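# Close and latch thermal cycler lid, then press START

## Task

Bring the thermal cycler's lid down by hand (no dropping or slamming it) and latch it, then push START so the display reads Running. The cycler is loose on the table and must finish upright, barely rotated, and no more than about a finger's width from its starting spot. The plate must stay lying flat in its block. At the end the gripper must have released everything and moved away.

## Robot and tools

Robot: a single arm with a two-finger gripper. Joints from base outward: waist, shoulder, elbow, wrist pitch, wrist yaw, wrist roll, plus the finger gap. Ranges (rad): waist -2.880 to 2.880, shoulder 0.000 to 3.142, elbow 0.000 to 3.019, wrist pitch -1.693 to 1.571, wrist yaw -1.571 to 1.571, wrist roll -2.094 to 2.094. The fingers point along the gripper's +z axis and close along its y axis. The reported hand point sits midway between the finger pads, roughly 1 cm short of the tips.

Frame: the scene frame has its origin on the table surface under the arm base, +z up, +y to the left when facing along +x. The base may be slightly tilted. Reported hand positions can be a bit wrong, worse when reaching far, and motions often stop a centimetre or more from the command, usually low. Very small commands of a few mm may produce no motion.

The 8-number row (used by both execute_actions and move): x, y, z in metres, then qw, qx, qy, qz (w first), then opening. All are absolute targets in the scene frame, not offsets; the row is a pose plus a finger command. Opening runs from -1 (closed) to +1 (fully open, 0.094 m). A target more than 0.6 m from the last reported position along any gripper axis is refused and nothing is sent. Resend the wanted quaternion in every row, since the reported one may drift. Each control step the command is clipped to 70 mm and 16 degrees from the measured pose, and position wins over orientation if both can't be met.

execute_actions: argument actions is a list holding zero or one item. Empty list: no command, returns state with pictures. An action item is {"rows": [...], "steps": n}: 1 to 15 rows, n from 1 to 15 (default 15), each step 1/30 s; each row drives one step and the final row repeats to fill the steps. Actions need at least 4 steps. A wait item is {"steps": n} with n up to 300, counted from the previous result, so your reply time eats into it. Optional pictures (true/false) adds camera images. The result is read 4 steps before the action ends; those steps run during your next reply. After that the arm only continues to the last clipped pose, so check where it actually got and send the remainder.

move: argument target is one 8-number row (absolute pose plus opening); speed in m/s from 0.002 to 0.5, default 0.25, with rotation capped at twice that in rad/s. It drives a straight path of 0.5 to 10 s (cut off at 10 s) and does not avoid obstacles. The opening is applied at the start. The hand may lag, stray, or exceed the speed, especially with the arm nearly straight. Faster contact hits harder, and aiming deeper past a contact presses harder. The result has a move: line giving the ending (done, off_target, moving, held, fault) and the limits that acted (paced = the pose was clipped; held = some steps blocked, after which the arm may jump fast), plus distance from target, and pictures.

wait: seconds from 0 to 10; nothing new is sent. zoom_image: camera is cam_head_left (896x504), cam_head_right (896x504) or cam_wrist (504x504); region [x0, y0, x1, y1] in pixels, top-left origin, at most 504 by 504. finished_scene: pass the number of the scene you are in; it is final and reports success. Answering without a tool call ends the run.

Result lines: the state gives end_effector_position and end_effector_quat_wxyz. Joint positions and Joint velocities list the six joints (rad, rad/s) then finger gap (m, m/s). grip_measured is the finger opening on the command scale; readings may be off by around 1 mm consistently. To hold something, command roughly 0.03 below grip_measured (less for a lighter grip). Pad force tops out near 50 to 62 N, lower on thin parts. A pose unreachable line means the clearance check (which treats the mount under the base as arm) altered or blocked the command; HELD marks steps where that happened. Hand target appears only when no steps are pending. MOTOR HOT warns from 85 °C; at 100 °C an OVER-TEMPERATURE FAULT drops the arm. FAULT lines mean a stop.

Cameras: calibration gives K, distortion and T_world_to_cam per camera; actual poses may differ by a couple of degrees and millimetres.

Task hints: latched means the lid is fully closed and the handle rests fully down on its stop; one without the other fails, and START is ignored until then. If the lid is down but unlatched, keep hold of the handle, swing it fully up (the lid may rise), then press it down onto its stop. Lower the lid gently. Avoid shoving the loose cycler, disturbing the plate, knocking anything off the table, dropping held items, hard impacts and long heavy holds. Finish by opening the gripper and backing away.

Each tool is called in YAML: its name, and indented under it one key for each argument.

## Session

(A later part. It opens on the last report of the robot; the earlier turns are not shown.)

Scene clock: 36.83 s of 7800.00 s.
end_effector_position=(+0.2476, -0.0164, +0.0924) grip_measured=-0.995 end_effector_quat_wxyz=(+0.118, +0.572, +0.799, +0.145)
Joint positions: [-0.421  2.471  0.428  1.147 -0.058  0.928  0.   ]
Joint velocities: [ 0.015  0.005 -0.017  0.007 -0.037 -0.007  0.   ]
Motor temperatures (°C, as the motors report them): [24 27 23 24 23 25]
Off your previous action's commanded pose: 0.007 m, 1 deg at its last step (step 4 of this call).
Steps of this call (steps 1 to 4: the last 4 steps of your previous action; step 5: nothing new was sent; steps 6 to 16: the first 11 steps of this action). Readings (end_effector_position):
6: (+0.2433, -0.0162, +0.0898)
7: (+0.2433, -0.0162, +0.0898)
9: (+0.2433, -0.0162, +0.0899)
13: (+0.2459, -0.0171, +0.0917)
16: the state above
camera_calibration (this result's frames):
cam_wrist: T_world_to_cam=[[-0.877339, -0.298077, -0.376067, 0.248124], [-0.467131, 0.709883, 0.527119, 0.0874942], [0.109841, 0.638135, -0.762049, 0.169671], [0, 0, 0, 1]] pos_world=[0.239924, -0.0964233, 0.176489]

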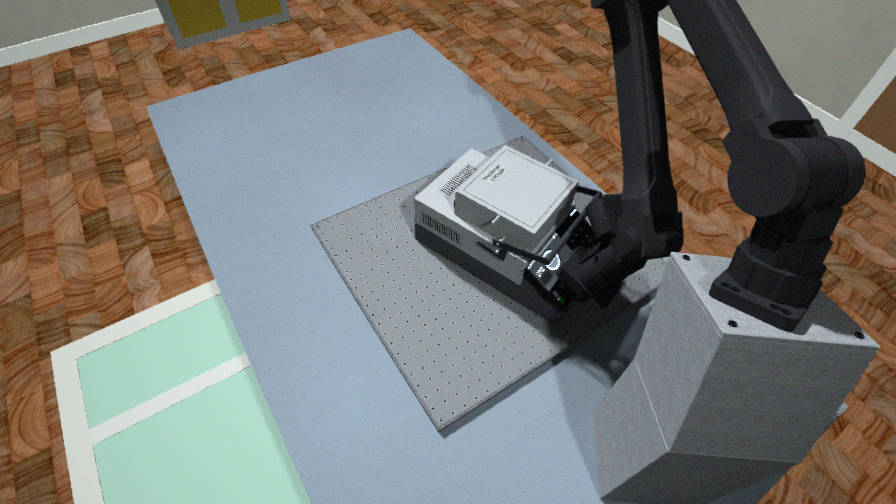

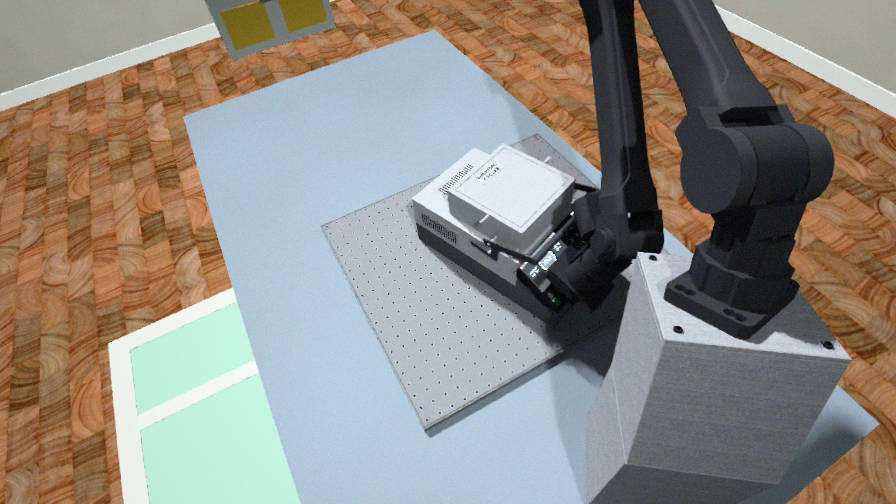

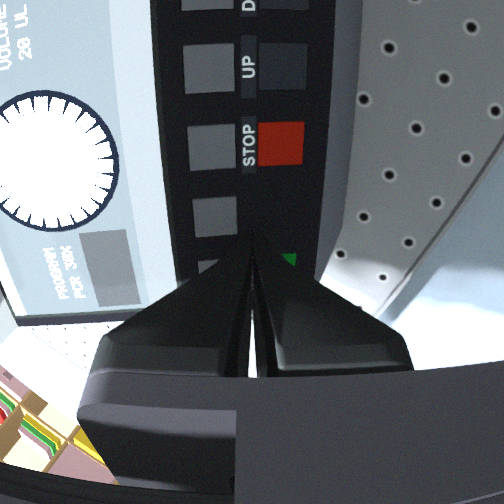

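execute_actions:
  actions:
    - {"rows":[[0.228,-0.008,0.102,0.101,0.572,0.802,0.142,-1],[0.226,-0.007,0.104,0.101,0.572,0.802,0.142,-1],[0.224,-0.007,0.106,0.101,0.572,0.802,0.142,-1],[0.222,-0.006,0.108,0.101,0.572,0.802,0.142,-1],[0.220,-0.006,0.110,0.101,0.572,0.802,0.142,-1],[0.218,-0.005,0.112,0.101,0.572,0.802,0.142,-1],[0.216,-0.005,0.114,0.101,0.572,0.802,0.142,-1]],"steps":15}

Scene clock: 37.37 s of 7800.00 s.
end_effector_position=(+0.2309, -0.0122, +0.1066) grip_measured=-0.995 end_effector_quat_wxyz=(+0.115, +0.572, +0.799, +0.144)
Joint positions: [-0.415  2.483  0.374  1.208 -0.054  0.933  0.   ]
Joint velocities: [ 0.015  0.073 -0.056  0.046  0.081 -0.037 -0.   ]
Motor temperatures (°C, as the motors report them): [24 27 23 24 23 25]
Off your previous action's commanded pose: 0.021 m, 2 deg at its last step (step 4 of this call).
Steps of this call (steps 1 to 4: the last 4 steps of your previous action; step 5: nothing new was sent; steps 6 to 16: the first 11 steps of this action). Readings (end_effector_position):
6: (+0.2476, -0.0160, +0.0928)
7: (+0.2475, -0.0162, +0.0935)
9: (+0.2462, -0.0164, +0.0962)
13: (+0.2376, -0.0143, +0.1040)
16: the state above

Now approach (elbow lag unwinds).

execute_actions:
  actions:
    - {"rows":[[0.218,-0.005,0.112,0.101,0.572,0.802,0.142,-1],[0.219,-0.006,0.110,0.101,0.572,0.802,0.142,-1],[0.221,-0.006,0.108,0.101,0.572,0.802,0.142,-1],[0.222,-0.007,0.106,0.101,0.572,0.802,0.142,-1],[0.224,-0.007,0.104,0.101,0.572,0.802,0.142,-1],[0.226,-0.008,0.102,0.101,0.572,0.802,0.142,-1],[0.228,-0.008,0.100,0.101,0.572,0.802,0.142,-1],[0.229,-0.008,0.099,0.101,0.572,0.802,0.142,-1]],"steps":15}
  pictures: true

Scene clock: 37.87 s of 7800.00 s.
end_effector_position=(+0.2280, -0.0100, +0.1005) grip_measured=-0.995 end_effector_quat_wxyz=(+0.103, +0.573, +0.801, +0.141)
Joint positions: [-0.414  2.488  0.388  1.174 -0.054  0.935  0.   ]
Joint velocities: [-0.005 -0.005  0.056 -0.032 -0.022 -0.022  0.   ]
Motor temperatures (°C, as the motors report them): [24 27 23 24 23 25]
Off your previous action's commanded pose: 0.017 m, 2 deg at its last step (step 4 of this call).
Steps of this call (steps 1 to 4: the last 4 steps of your previous action; steps 5 to 15: the first 11 steps of this action). Readings (end_effector_position):
5: (+0.2298, -0.0115, +0.1064)
6: (+0.2298, -0.0115, +0.1064)
8: (+0.2292, -0.0113, +0.1062)
12: (+0.2258, -0.0098, +0.1033)
15: the state above
camera_calibration (this result's frames):
cam_wrist: T_world_to_cam=[[-0.88675, -0.298171, -0.353225, 0.235773], [-0.454291, 0.703326, 0.546765, 0.0645787], [0.0854025, 0.645311, -0.759131, 0.179261], [0, 0, 0, 1]] pos_world=[0.2231, -0.090798, 0.184054]

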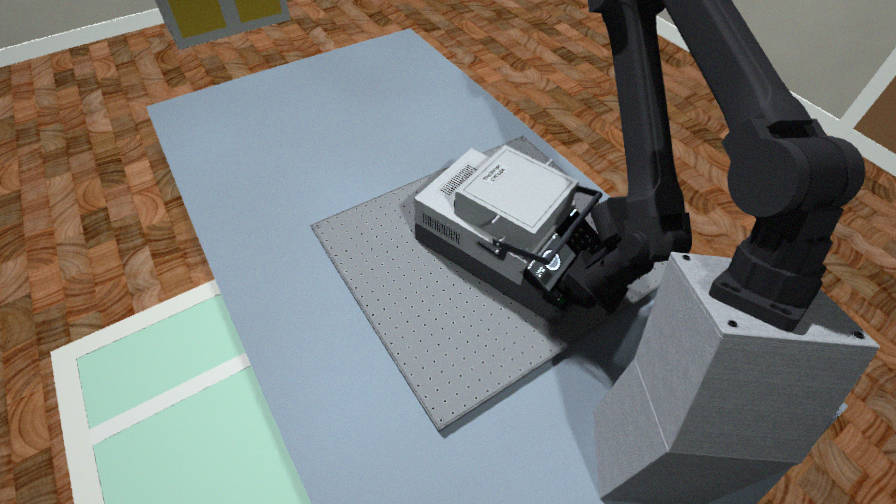

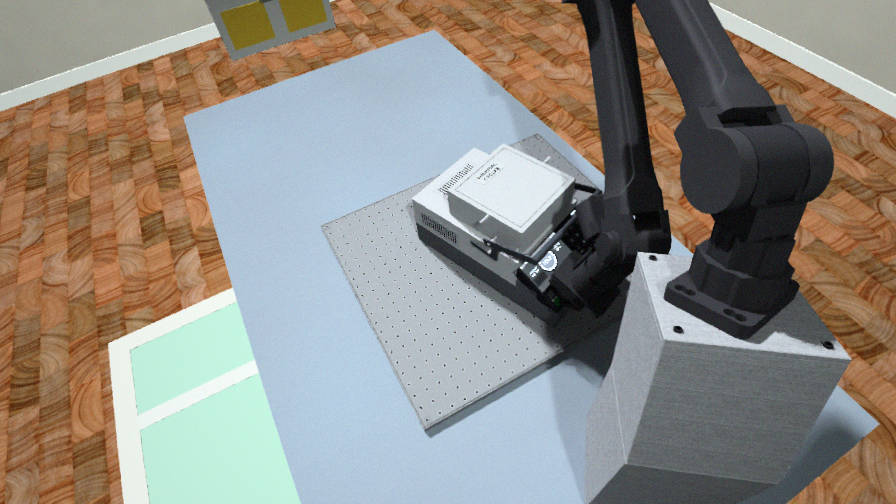

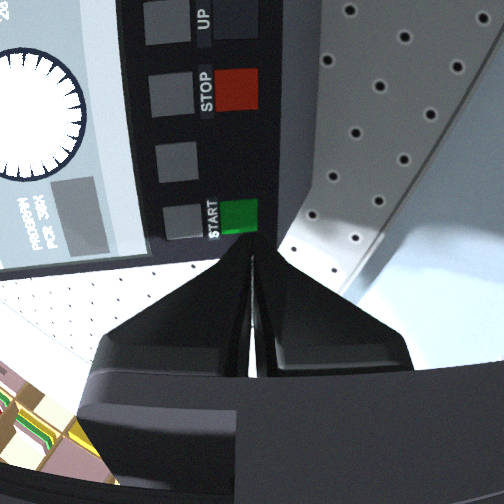

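execute_actions:
  actions:
    - {"rows":[[0.2295,-0.008,0.098,0.101,0.572,0.802,0.142,-1],[0.230,-0.008,0.097,0.101,0.572,0.802,0.142,-1],[0.2305,-0.008,0.096,0.101,0.572,0.802,0.142,-1],[0.231,-0.008,0.095,0.101,0.572,0.802,0.142,-1],[0.2315,-0.008,0.094,0.101,0.572,0.802,0.142,-1],[0.232,-0.008,0.093,0.101,0.572,0.802,0.142,-1],[0.2325,-0.008,0.092,0.101,0.572,0.802,0.142,-1],[0.233,-0.008,0.091,0.101,0.572,0.802,0.142,-1],[0.2335,-0.008,0.090,0.101,0.572,0.802,0.142,-1]],"steps":15}
  pictures: true

Scene clock: 38.43 s of 7800.00 s.
end_effector_position=(+0.2371, -0.0116, +0.0932) grip_measured=-0.995 end_effector_quat_wxyz=(+0.108, +0.573, +0.800, +0.142)
Joint positions: [-0.414  2.488  0.415  1.157 -0.054  0.935  0.   ]
Joint velocities: [ 0.005  0.005  0.056 -0.022 -0.007 -0.037 -0.001]
Motor temperatures (°C, as the motors report them): [24 27 23 24 23 25]
Off your previous action's commanded pose: 0.002 m, 0 deg at its last step (step 4 of this call).
Steps of this call (steps 1 to 4: the last 4 steps of your previous action; steps 5 to 6: nothing new was sent; steps 7 to 17: the first 11 steps of this action). Readings (end_effector_position):
7: (+0.2285, -0.0100, +0.0998)
8: (+0.2285, -0.0100, +0.0996)
10: (+0.2293, -0.0101, +0.0986)
14: (+0.2338, -0.0110, +0.0954)
17: the state above
camera_calibration (this result's frames):
cam_wrist: T_world_to_cam=[[-0.883732, -0.297851, -0.360975, 0.240803], [-0.458496, 0.705635, 0.540241, 0.0754159], [0.0938052, 0.642934, -0.760156, 0.172092], [0, 0, 0, 1]] pos_world=[0.23124, -0.0921363, 0.176998]

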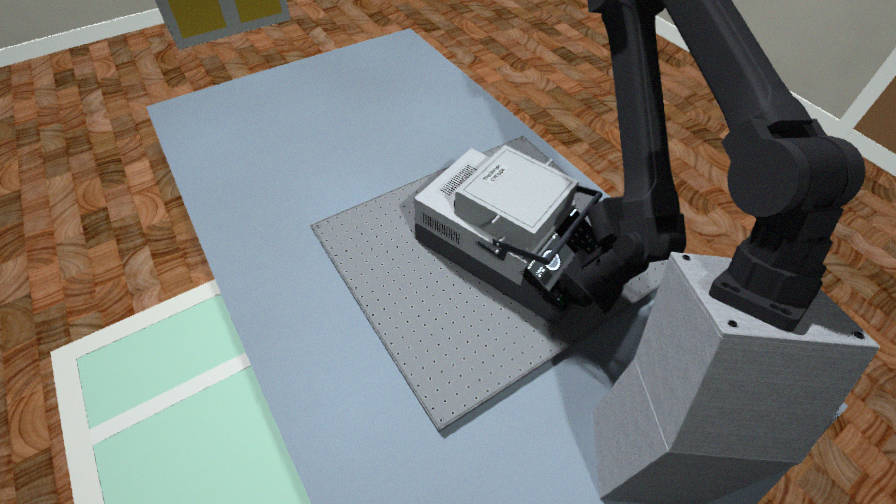

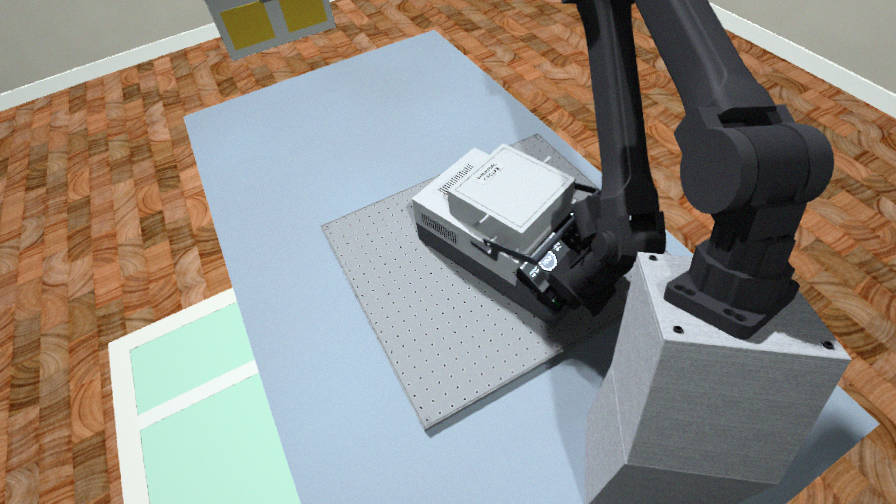

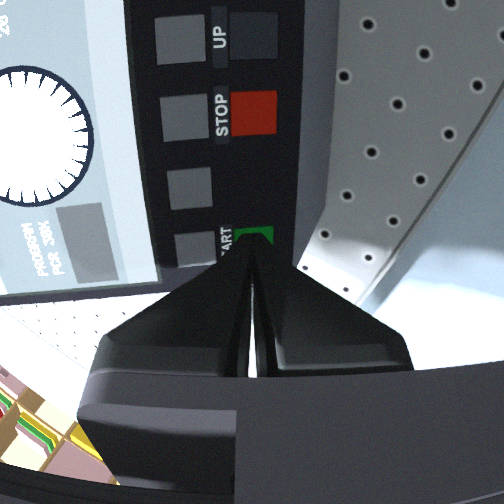

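execute_actions:
  actions:
    - {"rows":[[0.2335,-0.008,0.089,0.101,0.572,0.802,0.142,-1],[0.234,-0.008,0.088,0.101,0.572,0.802,0.142,-1],[0.234,-0.008,0.087,0.101,0.572,0.802,0.142,-1],[0.2345,-0.008,0.086,0.101,0.572,0.802,0.142,-1],[0.235,-0.008,0.085,0.101,0.572,0.802,0.142,-1],[0.236,-0.008,0.084,0.101,0.572,0.802,0.142,-1],[0.237,-0.008,0.083,0.101,0.572,0.802,0.142,-1],[0.238,-0.008,0.0815,0.101,0.572,0.802,0.142,-1],[0.239,-0.008,0.080,0.101,0.572,0.802,0.142,-1]],"steps":15}
  pictures: true

Scene clock: 38.93 s of 7800.00 s.
end_effector_position=(+0.2381, -0.0110, +0.0876) grip_measured=-0.995 end_effector_quat_wxyz=(+0.105, +0.573, +0.800, +0.142)
Joint positions: [-0.414  2.496  0.431  1.144 -0.054  0.935  0.   ]
Joint velocities: [ 0.005 -0.015  0.012 -0.037  0.051 -0.007 -0.   ]
Motor temperatures (°C, as the motors report them): [24 27 23 24 23 25]
Off your previous action's commanded pose: 0.006 m, 1 deg at its last step (step 4 of this call).
Steps of this call (steps 1 to 4: the last 4 steps of your previous action; steps 5 to 15: the first 11 steps of this action). Readings (end_effector_position):
5: (+0.2377, -0.0117, +0.0927)
6: (+0.2378, -0.0117, +0.0926)
8: (+0.2380, -0.0116, +0.0915)
12: (+0.2389, -0.0113, +0.0881)
15: the state above
camera_calibration (this result's frames):
cam_wrist: T_world_to_cam=[[-0.885418, -0.298026, -0.356673, 0.239885], [-0.456168, 0.704354, 0.543871, 0.0776456], [0.0891362, 0.644256, -0.759597, 0.168409], [0, 0, 0, 1]] pos_world=[0.232807, -0.0916965, 0.171254]

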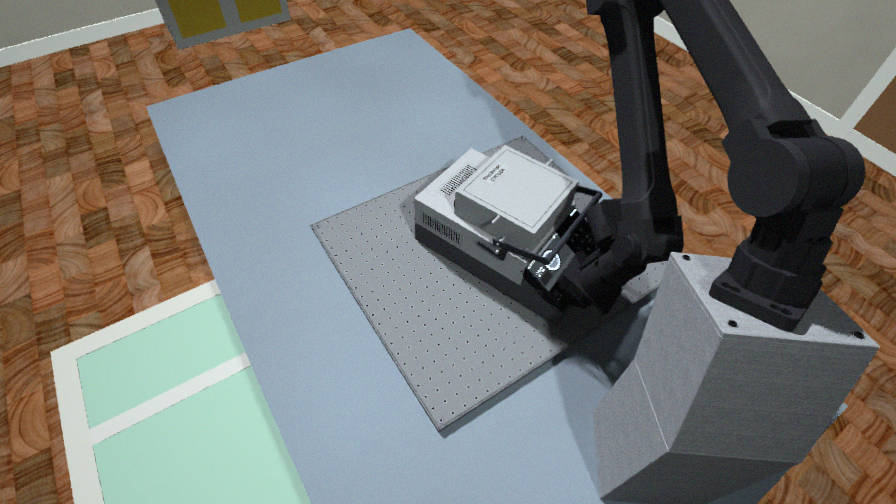

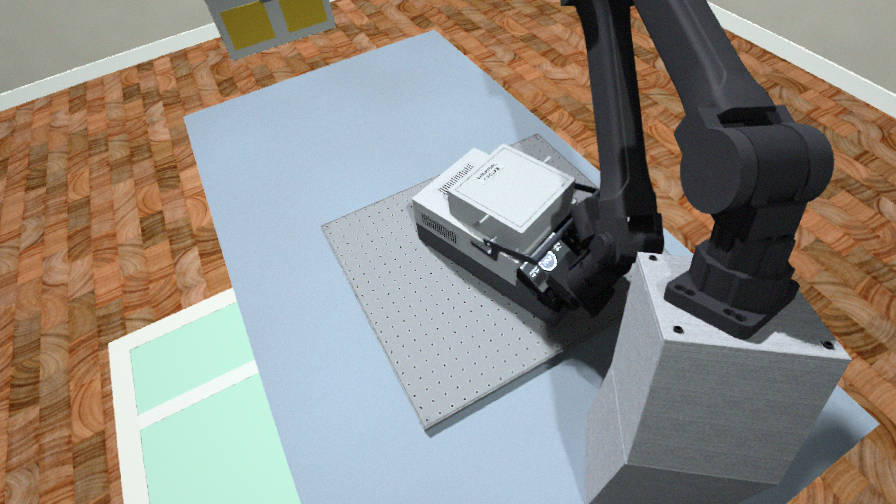

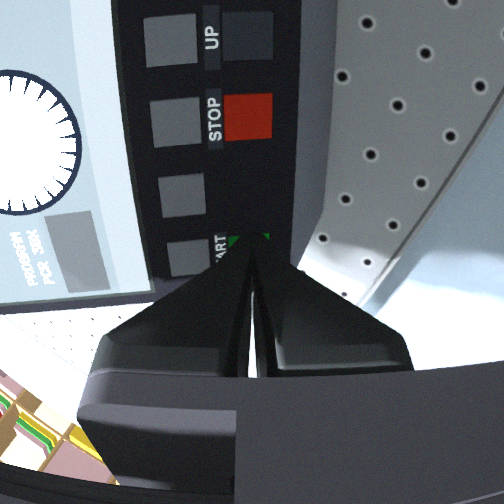

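Centered on it; press a bit more.

execute_actions:
  actions:
    - {"rows":[[0.2405,-0.008,0.079,0.101,0.572,0.802,0.142,-1],[0.242,-0.008,0.078,0.101,0.572,0.802,0.142,-1],[0.2435,-0.008,0.077,0.101,0.572,0.802,0.142,-1],[0.245,-0.008,0.076,0.101,0.572,0.802,0.142,-1],[0.2465,-0.008,0.075,0.101,0.572,0.802,0.142,-1],[0.248,-0.008,0.074,0.101,0.572,0.802,0.142,-1],[0.2495,-0.007,0.073,0.101,0.572,0.802,0.142,-1]],"steps":14}
  pictures: true

Scene clock: 39.40 s of 7800.00 s.
end_effector_position=(+0.2353, -0.0100, +0.0851) grip_measured=-0.995 end_effector_quat_wxyz=(+0.094, +0.575, +0.801, +0.138)
Joint positions: [-0.414  2.491  0.436  1.11  -0.052  0.938  0.   ]
Joint velocities: [-0.015 -0.005  0.017 -0.042  0.007  0.051  0.   ]
Motor temperatures (°C, as the motors report them): [24 27 23 24 23 25]
Off your previous action's commanded pose: 0.008 m, 0 deg at its last step (step 4 of this call).
Steps of this call (steps 1 to 4: the last 4 steps of your previous action; steps 5 to 14: the first 10 steps of this action). Readings (end_effector_position):
5: (+0.2377, -0.0108, +0.0871)
6: (+0.2376, -0.0108, +0.0870)
8: (+0.2368, -0.0104, +0.0862)
12: (+0.2352, -0.0100, +0.0851)
14: the state above
camera_calibration (this result's frames):
cam_wrist: T_world_to_cam=[[-0.89329, -0.296046, -0.338216, 0.237052], [-0.44373, 0.700814, 0.558537, 0.0727702], [0.0716741, 0.649012, -0.757394, 0.170126], [0, 0, 0, 1]] pos_world=[0.231853, -0.0912337, 0.168382]

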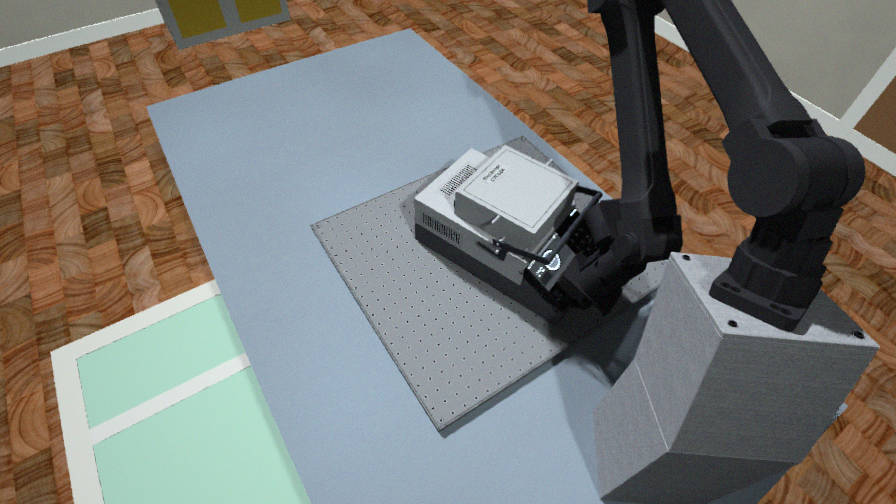

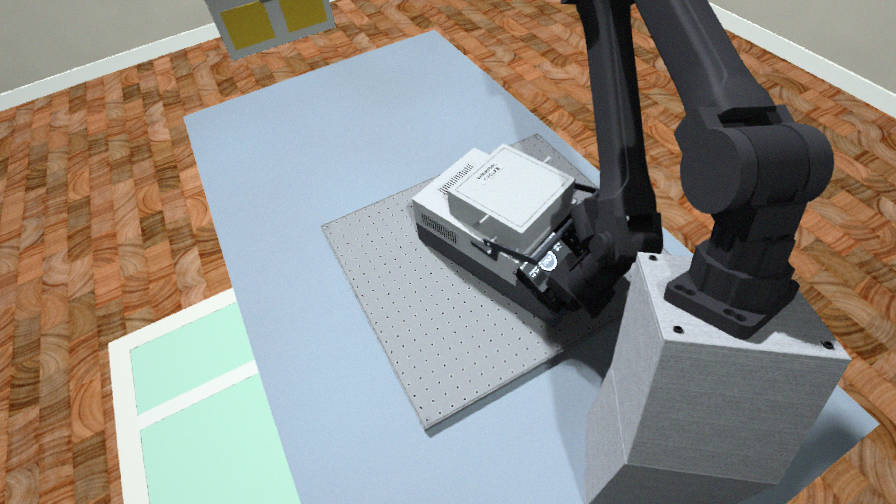

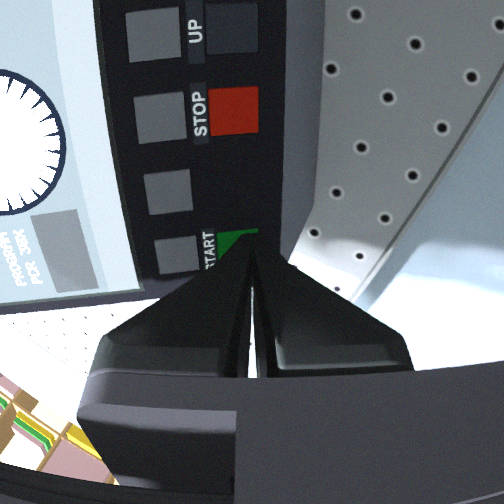

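execute_actions:
  actions:
    - {"rows":[[0.252,-0.007,0.073,0.104,0.572,0.802,0.144,-1],[0.2545,-0.007,0.073,0.107,0.572,0.801,0.146,-1],[0.257,-0.007,0.073,0.110,0.571,0.801,0.148,-1],[0.2595,-0.007,0.073,0.113,0.571,0.80,0.150,-1],[0.262,-0.007,0.073,0.116,0.571,0.80,0.152,-1],[0.2645,-0.007,0.073,0.119,0.570,0.799,0.154,-1],[0.267,-0.007,0.073,0.122,0.570,0.798,0.156,-1]],"steps":14}
  pictures: true

Scene clock: 39.97 s of 7800.00 s.
end_effector_position=(+0.2361, -0.0101, +0.0850) grip_measured=-0.996 end_effector_quat_wxyz=(+0.095, +0.578, +0.799, +0.138)
Joint positions: [-0.413  2.49   0.437  1.11  -0.052  0.946  0.   ]
Joint velocities: [-0.005  0.005 -0.012 -0.012  0.007  0.051 -0.   ]
Motor temperatures (°C, as the motors report them): [24 27 23 24 23 25]
Off your previous action's commanded pose: 0.019 m, 1 deg at its last step (step 4 of this call).
Steps of this call (steps 1 to 4: the last 4 steps of your previous action; steps 5 to 7: nothing new was sent; steps 8 to 17: the first 10 steps of this action). Readings (end_effector_position):
8: (+0.2352, -0.0100, +0.0851)
9: (+0.2354, -0.0101, +0.0850)
11: (+0.2356, -0.0101, +0.0850)
15: (+0.2361, -0.0101, +0.0850)
17: the state above
camera_calibration (this result's frames):
cam_wrist: T_world_to_cam=[[-0.89513, -0.289023, -0.339424, 0.238319], [-0.439142, 0.702798, 0.559669, 0.0721124], [0.0767889, 0.650032, -0.756017, 0.168714], [0, 0, 0, 1]] pos_world=[0.232039, -0.0914701, 0.168083]

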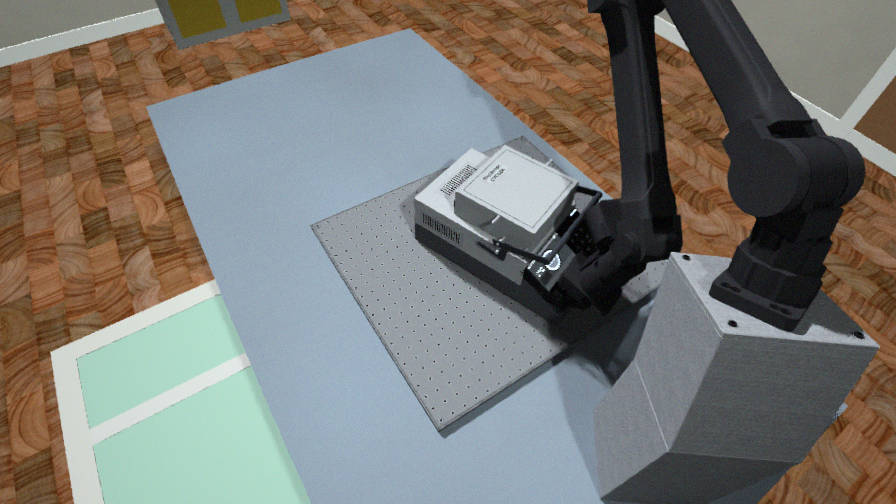

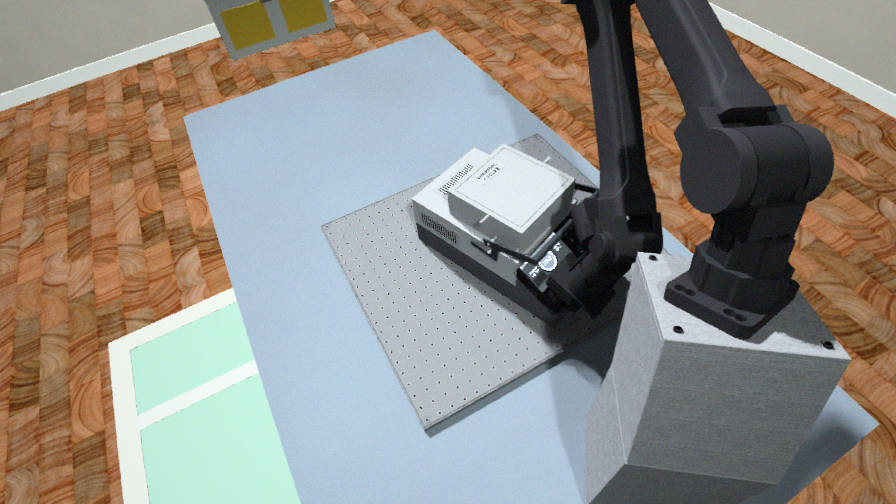

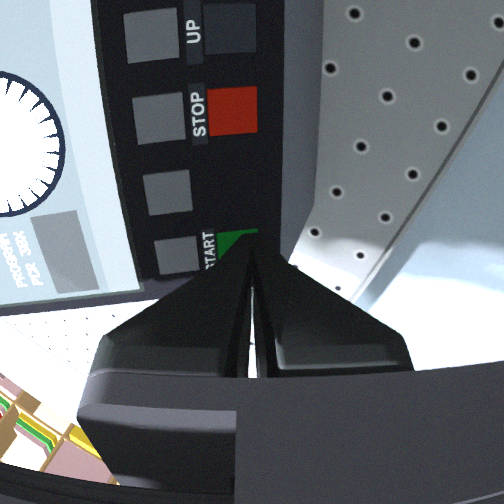

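execute_actions:
  actions:
    - {"rows":[[0.269,-0.007,0.0715,0.124,0.570,0.798,0.157,-1],[0.271,-0.007,0.070,0.126,0.570,0.797,0.158,-1],[0.273,-0.007,0.0685,0.128,0.569,0.797,0.159,-1],[0.275,-0.007,0.067,0.130,0.569,0.796,0.160,-1],[0.277,-0.007,0.0655,0.132,0.569,0.796,0.161,-1],[0.279,-0.007,0.064,0.134,0.569,0.796,0.162,-1],[0.281,-0.007,0.0625,0.136,0.568,0.795,0.163,-1]],"steps":14}
  pictures: true

Scene clock: 40.43 s of 7800.00 s.
end_effector_position=(+0.2371, -0.0103, +0.0846) grip_measured=-0.996 end_effector_quat_wxyz=(+0.096, +0.579, +0.798, +0.139)
Joint positions: [-0.413  2.491  0.439  1.112 -0.052  0.949  0.   ]
Joint velocities: [-0.015 -0.005 -0.007  0.012 -0.022 -0.066  0.001]
Motor temperatures (°C, as the motors report them): [24 27 23 24 23 25]
Off your previous action's commanded pose: 0.033 m, 4 deg at its last step (step 4 of this call).
Steps of this call (steps 1 to 4: the last 4 steps of your previous action; steps 5 to 14: the first 10 steps of this action). Readings (end_effector_position):
5: (+0.2363, -0.0102, +0.0849)
6: (+0.2363, -0.0102, +0.0849)
8: (+0.2367, -0.0101, +0.0847)
12: (+0.2371, -0.0102, +0.0846)
14: the state above
camera_calibration (this result's frames):
cam_wrist: T_world_to_cam=[[-0.894983, -0.28627, -0.342134, 0.239322], [-0.438679, 0.704086, 0.558412, 0.0729025], [0.081035, 0.649856, -0.755725, 0.167373], [0, 0, 0, 1]] pos_world=[0.232607, -0.0915872, 0.167658]

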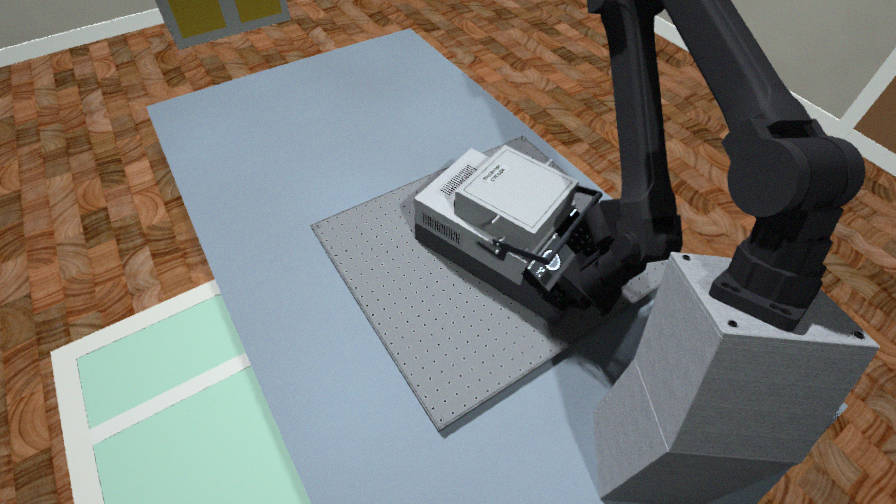

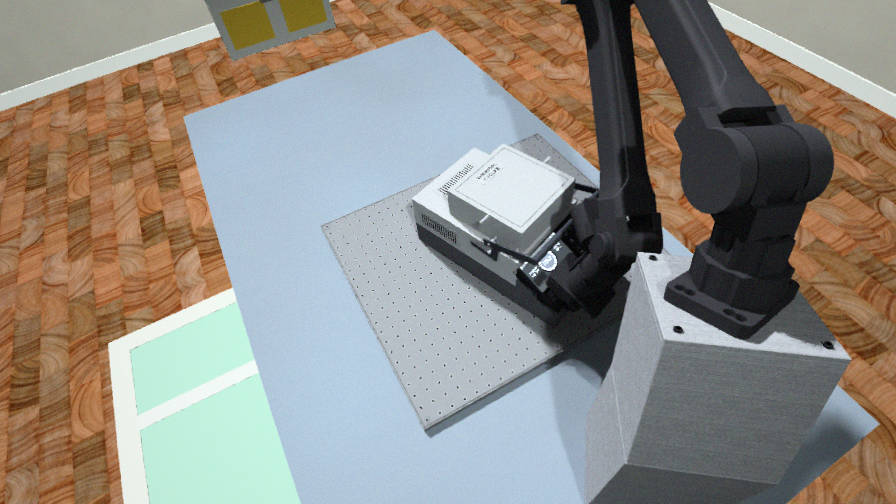

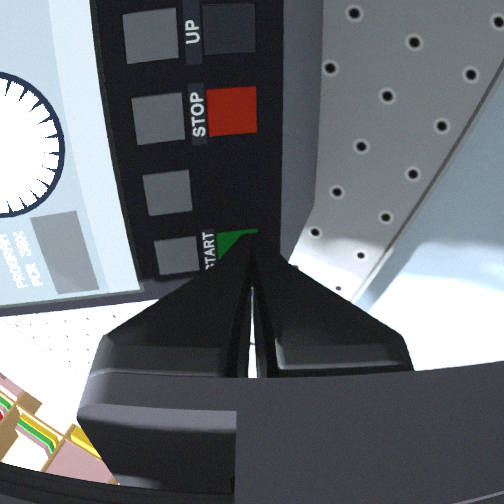

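execute_actions:
  actions:
    - {"rows":[[0.275,-0.008,0.066,0.130,0.569,0.796,0.160,-1],[0.269,-0.009,0.070,0.125,0.570,0.797,0.157,-1],[0.263,-0.009,0.074,0.120,0.570,0.798,0.154,-1],[0.257,-0.010,0.078,0.115,0.571,0.80,0.151,-1],[0.251,-0.010,0.082,0.110,0.571,0.801,0.148,-1],[0.245,-0.010,0.086,0.105,0.572,0.802,0.145,-1],[0.240,-0.010,0.090,0.101,0.572,0.802,0.142,-1],[0.236,-0.010,0.094,0.101,0.572,0.802,0.142,-1],[0.232,-0.010,0.098,0.101,0.572,0.802,0.142,-1],[0.228,-0.010,0.102,0.101,0.572,0.802,0.142,-1],[0.225,-0.010,0.105,0.101,0.572,0.802,0.142,-1],[0.222,-0.010,0.108,0.101,0.572,0.802,0.142,-1],[0.219,-0.010,0.111,0.101,0.572,0.802,0.142,-1],[0.216,-0.010,0.114,0.101,0.572,0.802,0.142,-1]],"steps":15}

execute_actions:
  actions:
    - {"rows":[[0.216,-0.010,0.114,0.101,0.572,0.802,0.142,-1],[0.216,-0.010,0.114,0.101,0.572,0.802,0.142,-1],[0.216,-0.010,0.114,0.101,0.572,0.802,0.142,-1],[0.218,-0.010,0.112,0.101,0.572,0.802,0.142,-1],[0.220,-0.010,0.110,0.101,0.572,0.802,0.142,-1],[0.222,-0.010,0.108,0.101,0.572,0.802,0.142,-1],[0.224,-0.010,0.106,0.101,0.572,0.802,0.142,-1],[0.226,-0.010,0.104,0.101,0.572,0.802,0.142,-1],[0.228,-0.010,0.102,0.101,0.572,0.802,0.142,-1],[0.229,-0.010,0.100,0.101,0.572,0.802,0.142,-1],[0.230,-0.010,0.098,0.101,0.572,0.802,0.142,-1]],"steps":15}

wait:
  seconds: 0.15

Scene clock: 41.17 s of 7800.00 s.
end_effector_position=(+0.2367, -0.0107, +0.0897) grip_measured=-0.996 end_effector_quat_wxyz=(+0.103, +0.576, +0.799, +0.141)
Joint positions: [-0.413  2.49   0.424  1.14  -0.053  0.943  0.   ]
Joint velocities: [ 0.005  0.005 -0.11   0.388 -0.037 -0.051  0.001]
Motor temperatures (°C, as the motors report them): [24 27 23 24 23 25]
Off your previous action's commanded pose: 0.049 m, 6 deg at its last step (step 4 of this call).
Steps of this call (steps 1 to 4: the last 4 steps of your previous action; steps 5 to 11: nothing new was sent; steps 12 to 22: the first 11 steps of this action). Readings (end_effector_position):
12: (+0.2371, -0.0102, +0.0845)
13: (+0.2367, -0.0101, +0.0847)
15: (+0.2358, -0.0099, +0.0851)
19: (+0.2348, -0.0099, +0.0861)
22: the state above

Scene clock: 41.67 s of 7800.00 s.
end_effector_position=(+0.2238, -0.0080, +0.1022) grip_measured=-0.996 end_effector_quat_wxyz=(+0.098, +0.572, +0.802, +0.142)
Joint positions: [-0.413  2.49   0.38   1.175 -0.058  0.934  0.   ]
Joint velocities: [ 0.005  0.005  0.105 -0.164  0.007  0.007 -0.   ]
Motor temperatures (°C, as the motors report them): [24 27 23 24 23 25]
Off your previous action's commanded pose: 0.023 m, 1 deg at its last step (step 4 of this call).
Steps of this call (steps 1 to 4: the last 4 steps of your previous action; steps 5 to 15: the first 11 steps of this action). Readings (end_effector_position):
5: (+0.2315, -0.0103, +0.1019)
6: (+0.2292, -0.0099, +0.1036)
8: (+0.2266, -0.0093, +0.1053)
12: (+0.2251, -0.0088, +0.1048)
15: the state above

Scene clock: 41.97 s of 7800.00 s.
end_effector_position=(+0.2285, -0.0088, +0.0983) grip_measured=-0.996 end_effector_quat_wxyz=(+0.101, +0.572, +0.801, +0.142)
Joint positions: [-0.413  2.49   0.394  1.166 -0.058  0.934  0.   ]
Joint velocities: [-0.015  0.005  0.017 -0.012 -0.037  0.022  0.   ]
Motor temperatures (°C, as the motors report them): [24 27 23 24 23 25]
Hand target: +0.230, -0.010, +0.098; +0.101, +0.572, +0.802, +0.142
Off the commanded pose: 0.002 m, 0 deg.
Kept back: nothing.
Steps of this call (steps 1 to 4: the last 4 steps of your previous action; steps 5 to 9: nothing new was sent). Readings (end_effector_position):
1: (+0.2247, -0.0081, +0.1009)
2: (+0.2262, -0.0084, +0.0998)
4: (+0.2282, -0.0088, +0.0986)
8: (+0.2285, -0.0088, +0.0983)
9: the state above
camera_calibration (this result's frames):
cam_wrist: T_world_to_cam=[[-0.886749, -0.298904, -0.352607, 0.235724], [-0.454969, 0.699223, 0.551443, 0.0647959], [0.0817222, 0.649417, -0.756028, 0.17734], [0, 0, 0, 1]] pos_world=[0.224015, -0.0900159, 0.181461]

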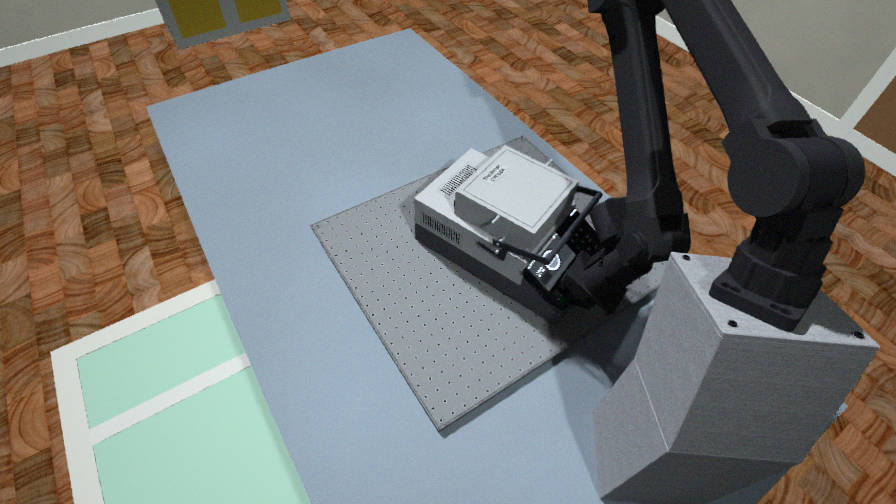

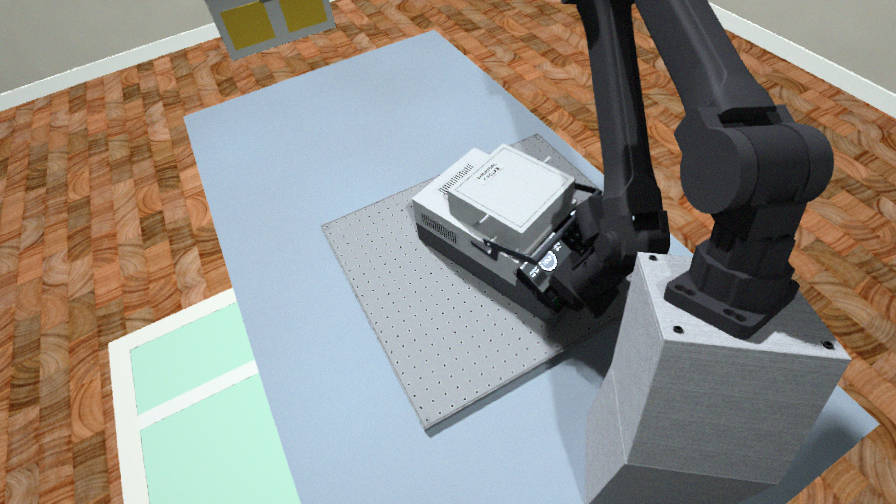

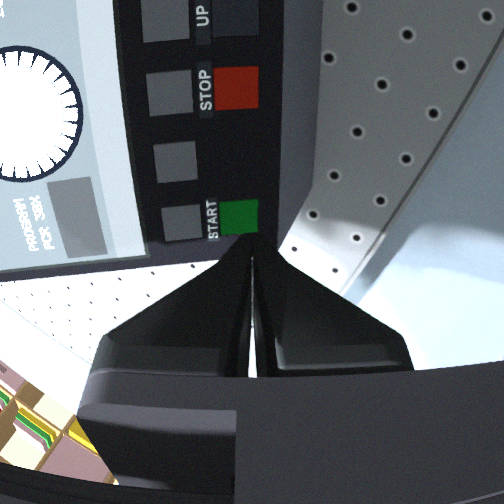

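execute_actions:
  actions:
    - {"rows":[[0.231,-0.011,0.097,0.101,0.572,0.802,0.142,-1],[0.232,-0.012,0.0965,0.101,0.572,0.802,0.142,-1],[0.233,-0.013,0.0955,0.101,0.572,0.802,0.142,-1],[0.234,-0.014,0.095,0.101,0.572,0.802,0.142,-1],[0.235,-0.015,0.094,0.101,0.572,0.802,0.142,-1],[0.236,-0.016,0.0935,0.101,0.572,0.802,0.142,-1],[0.237,-0.016,0.0925,0.101,0.572,0.802,0.142,-1]],"steps":15}
  pictures: true

Scene clock: 42.53 s of 7800.00 s.
end_effector_position=(+0.2343, -0.0119, +0.0930) grip_measured=-0.996 end_effector_quat_wxyz=(+0.098, +0.571, +0.802, +0.142)
Joint positions: [-0.423  2.477  0.414  1.128 -0.065  0.924  0.   ]
Joint velocities: [ 0.005 -0.044  0.012 -0.002  0.037 -0.022 -0.   ]
Motor temperatures (°C, as the motors report them): [24 27 23 24 23 25]
Steps of this call (steps 1 to 6: nothing new was sent; steps 7 to 17: the first 11 steps of this action). Readings (end_effector_position):
7: (+0.2282, -0.0087, +0.0982)
8: (+0.2279, -0.0086, +0.0980)
10: (+0.2273, -0.0078, +0.0969)
14: (+0.2306, -0.0097, +0.0938)
17: the state above
camera_calibration (this result's frames):
cam_wrist: T_world_to_cam=[[-0.887041, -0.301217, -0.349895, 0.237874], [-0.455236, 0.696915, 0.554138, 0.0723488], [0.0769315, 0.650828, -0.755317, 0.176007], [0, 0, 0, 1]] pos_world=[0.230399, -0.0933196, 0.17608]

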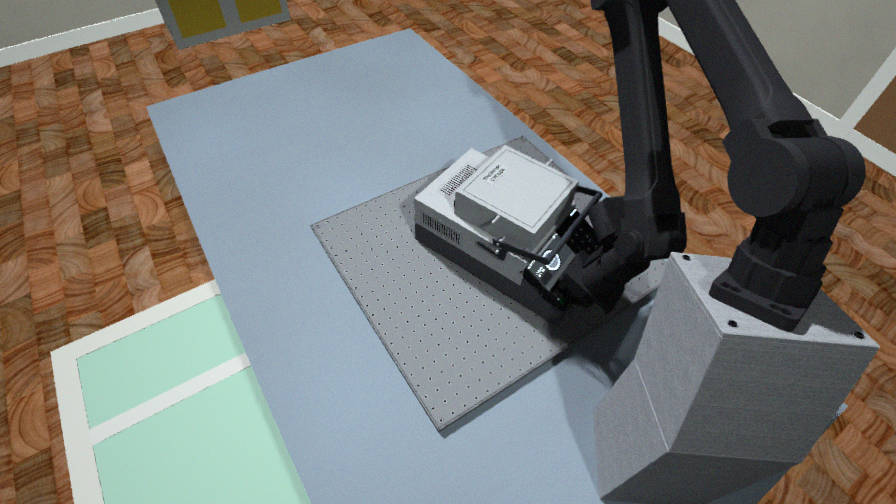

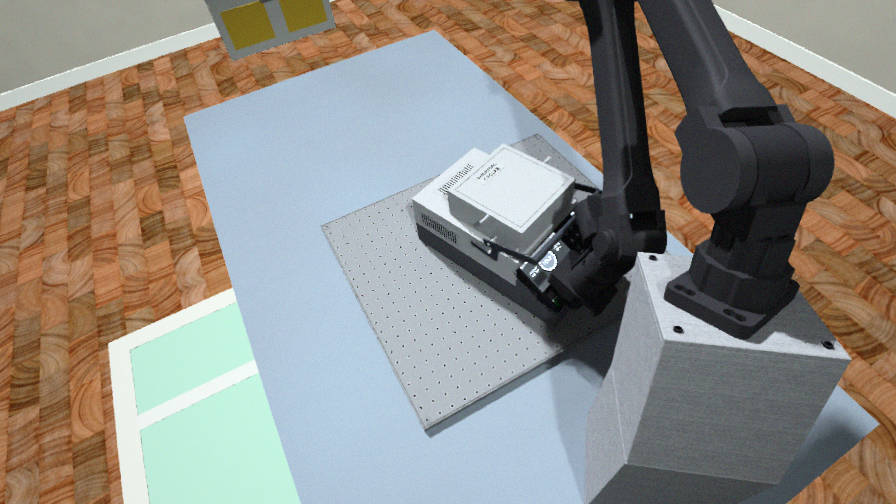

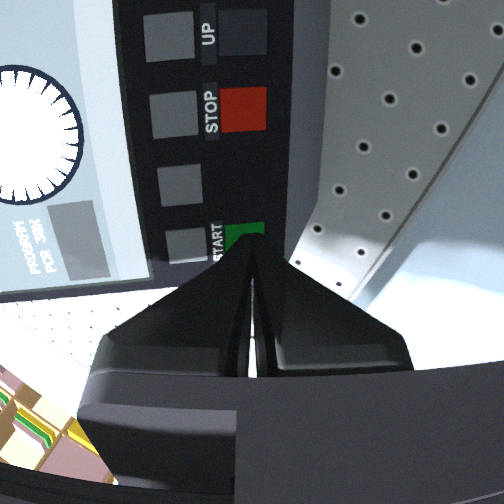

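execute_actions:
  actions:
    - {"rows":[[0.238,-0.016,0.0917,0.102,0.572,0.802,0.142,-1],[0.239,-0.016,0.0909,0.1025,0.572,0.802,0.1425,-1],[0.240,-0.016,0.0901,0.103,0.572,0.802,0.143,-1],[0.241,-0.016,0.0893,0.104,0.572,0.802,0.143,-1],[0.242,-0.016,0.0885,0.105,0.572,0.801,0.1435,-1],[0.244,-0.0165,0.087,0.1065,0.572,0.801,0.144,-1],[0.246,-0.017,0.0855,0.108,0.572,0.801,0.1445,-1],[0.248,-0.017,0.084,0.110,0.571,0.80,0.145,-1],[0.250,-0.0175,0.0825,0.112,0.571,0.80,0.1455,-1],[0.252,-0.018,0.081,0.114,0.571,0.80,0.146,-1],[0.254,-0.018,0.0795,0.116,0.571,0.80,0.1465,-1],[0.256,-0.0185,0.078,0.118,0.571,0.799,0.147,-1]],"steps":15}

wait:
  seconds: 0.15

Scene clock: 43.17 s of 7800.00 s.
end_effector_position=(+0.2422, -0.0138, +0.0888) grip_measured=-0.996 end_effector_quat_wxyz=(+0.105, +0.570, +0.802, +0.144)
Joint positions: [-0.423  2.476  0.433  1.122 -0.066  0.922  0.   ]
Joint velocities: [ 0.005 -0.015 -0.022 -0.007 -0.051  0.007  0.001]
Motor temperatures (°C, as the motors report them): [24 27 23 24 23 25]
Off your previous action's commanded pose: 0.005 m, 0 deg at its last step (step 4 of this call).
Steps of this call (steps 1 to 4: the last 4 steps of your previous action; steps 5 to 8: nothing new was sent; steps 9 to 19: the first 11 steps of this action). Readings (end_effector_position):
9: (+0.2345, -0.0121, +0.0930)
10: (+0.2347, -0.0121, +0.0929)
12: (+0.2358, -0.0123, +0.0921)
16: (+0.2418, -0.0137, +0.0890)
19: the state above

Scene clock: 43.47 s of 7800.00 s.
end_effector_position=(+0.2424, -0.0138, +0.0888) grip_measured=-0.996 end_effector_quat_wxyz=(+0.105, +0.570, +0.802, +0.144)
Joint positions: [-0.423  2.476  0.433  1.122 -0.066  0.922  0.   ]
Joint velocities: [-0.015 -0.005 -0.012  0.007 -0.022 -0.022  0.   ]
Motor temperatures (°C, as the motors report them): [24 27 23 24 23 25]
Hand target: +0.256, -0.019, +0.079; +0.118, +0.571, +0.799, +0.147
Off the commanded pose: 0.018 m, 2 deg.
Kept back: nothing.
Steps of this call (steps 1 to 4: the last 4 steps of your previous action; steps 5 to 9: nothing new was sent). Readings (end_effector_position):
1: (+0.2424, -0.0138, +0.0888)
2: (+0.2424, -0.0138, +0.0888)
4: (+0.2424, -0.0138, +0.0888)
8: (+0.2424, -0.0138, +0.0888)
9: the state above
camera_calibration (this result's frames):
cam_wrist: T_world_to_cam=[[-0.882415, -0.302341, -0.360462, 0.242774], [-0.462308, 0.699338, 0.545159, 0.0821861], [0.087261, 0.647701, -0.756881, 0.170991], [0, 0, 0, 1]] pos_world=[0.237302, -0.0948263, 0.172126]

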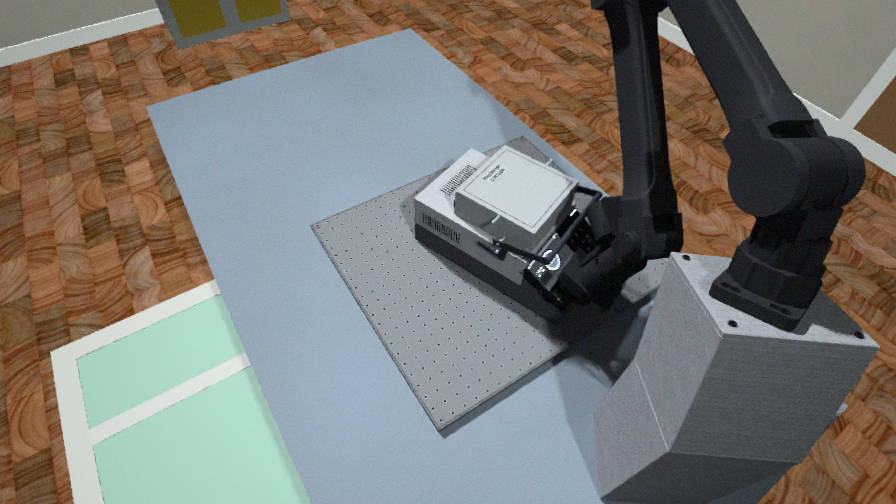

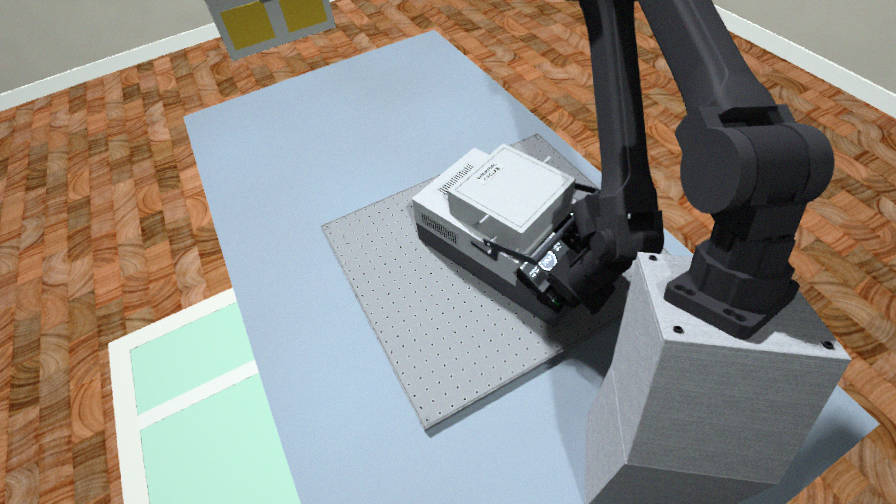

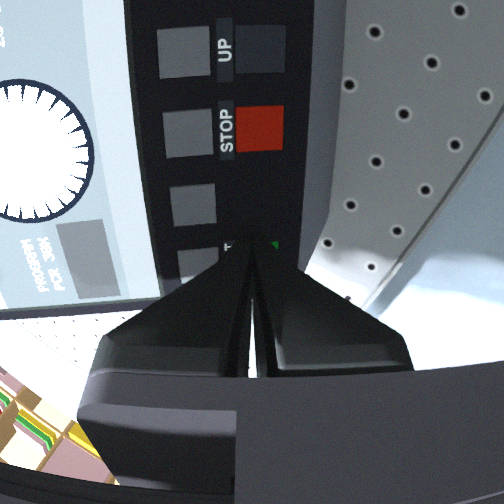

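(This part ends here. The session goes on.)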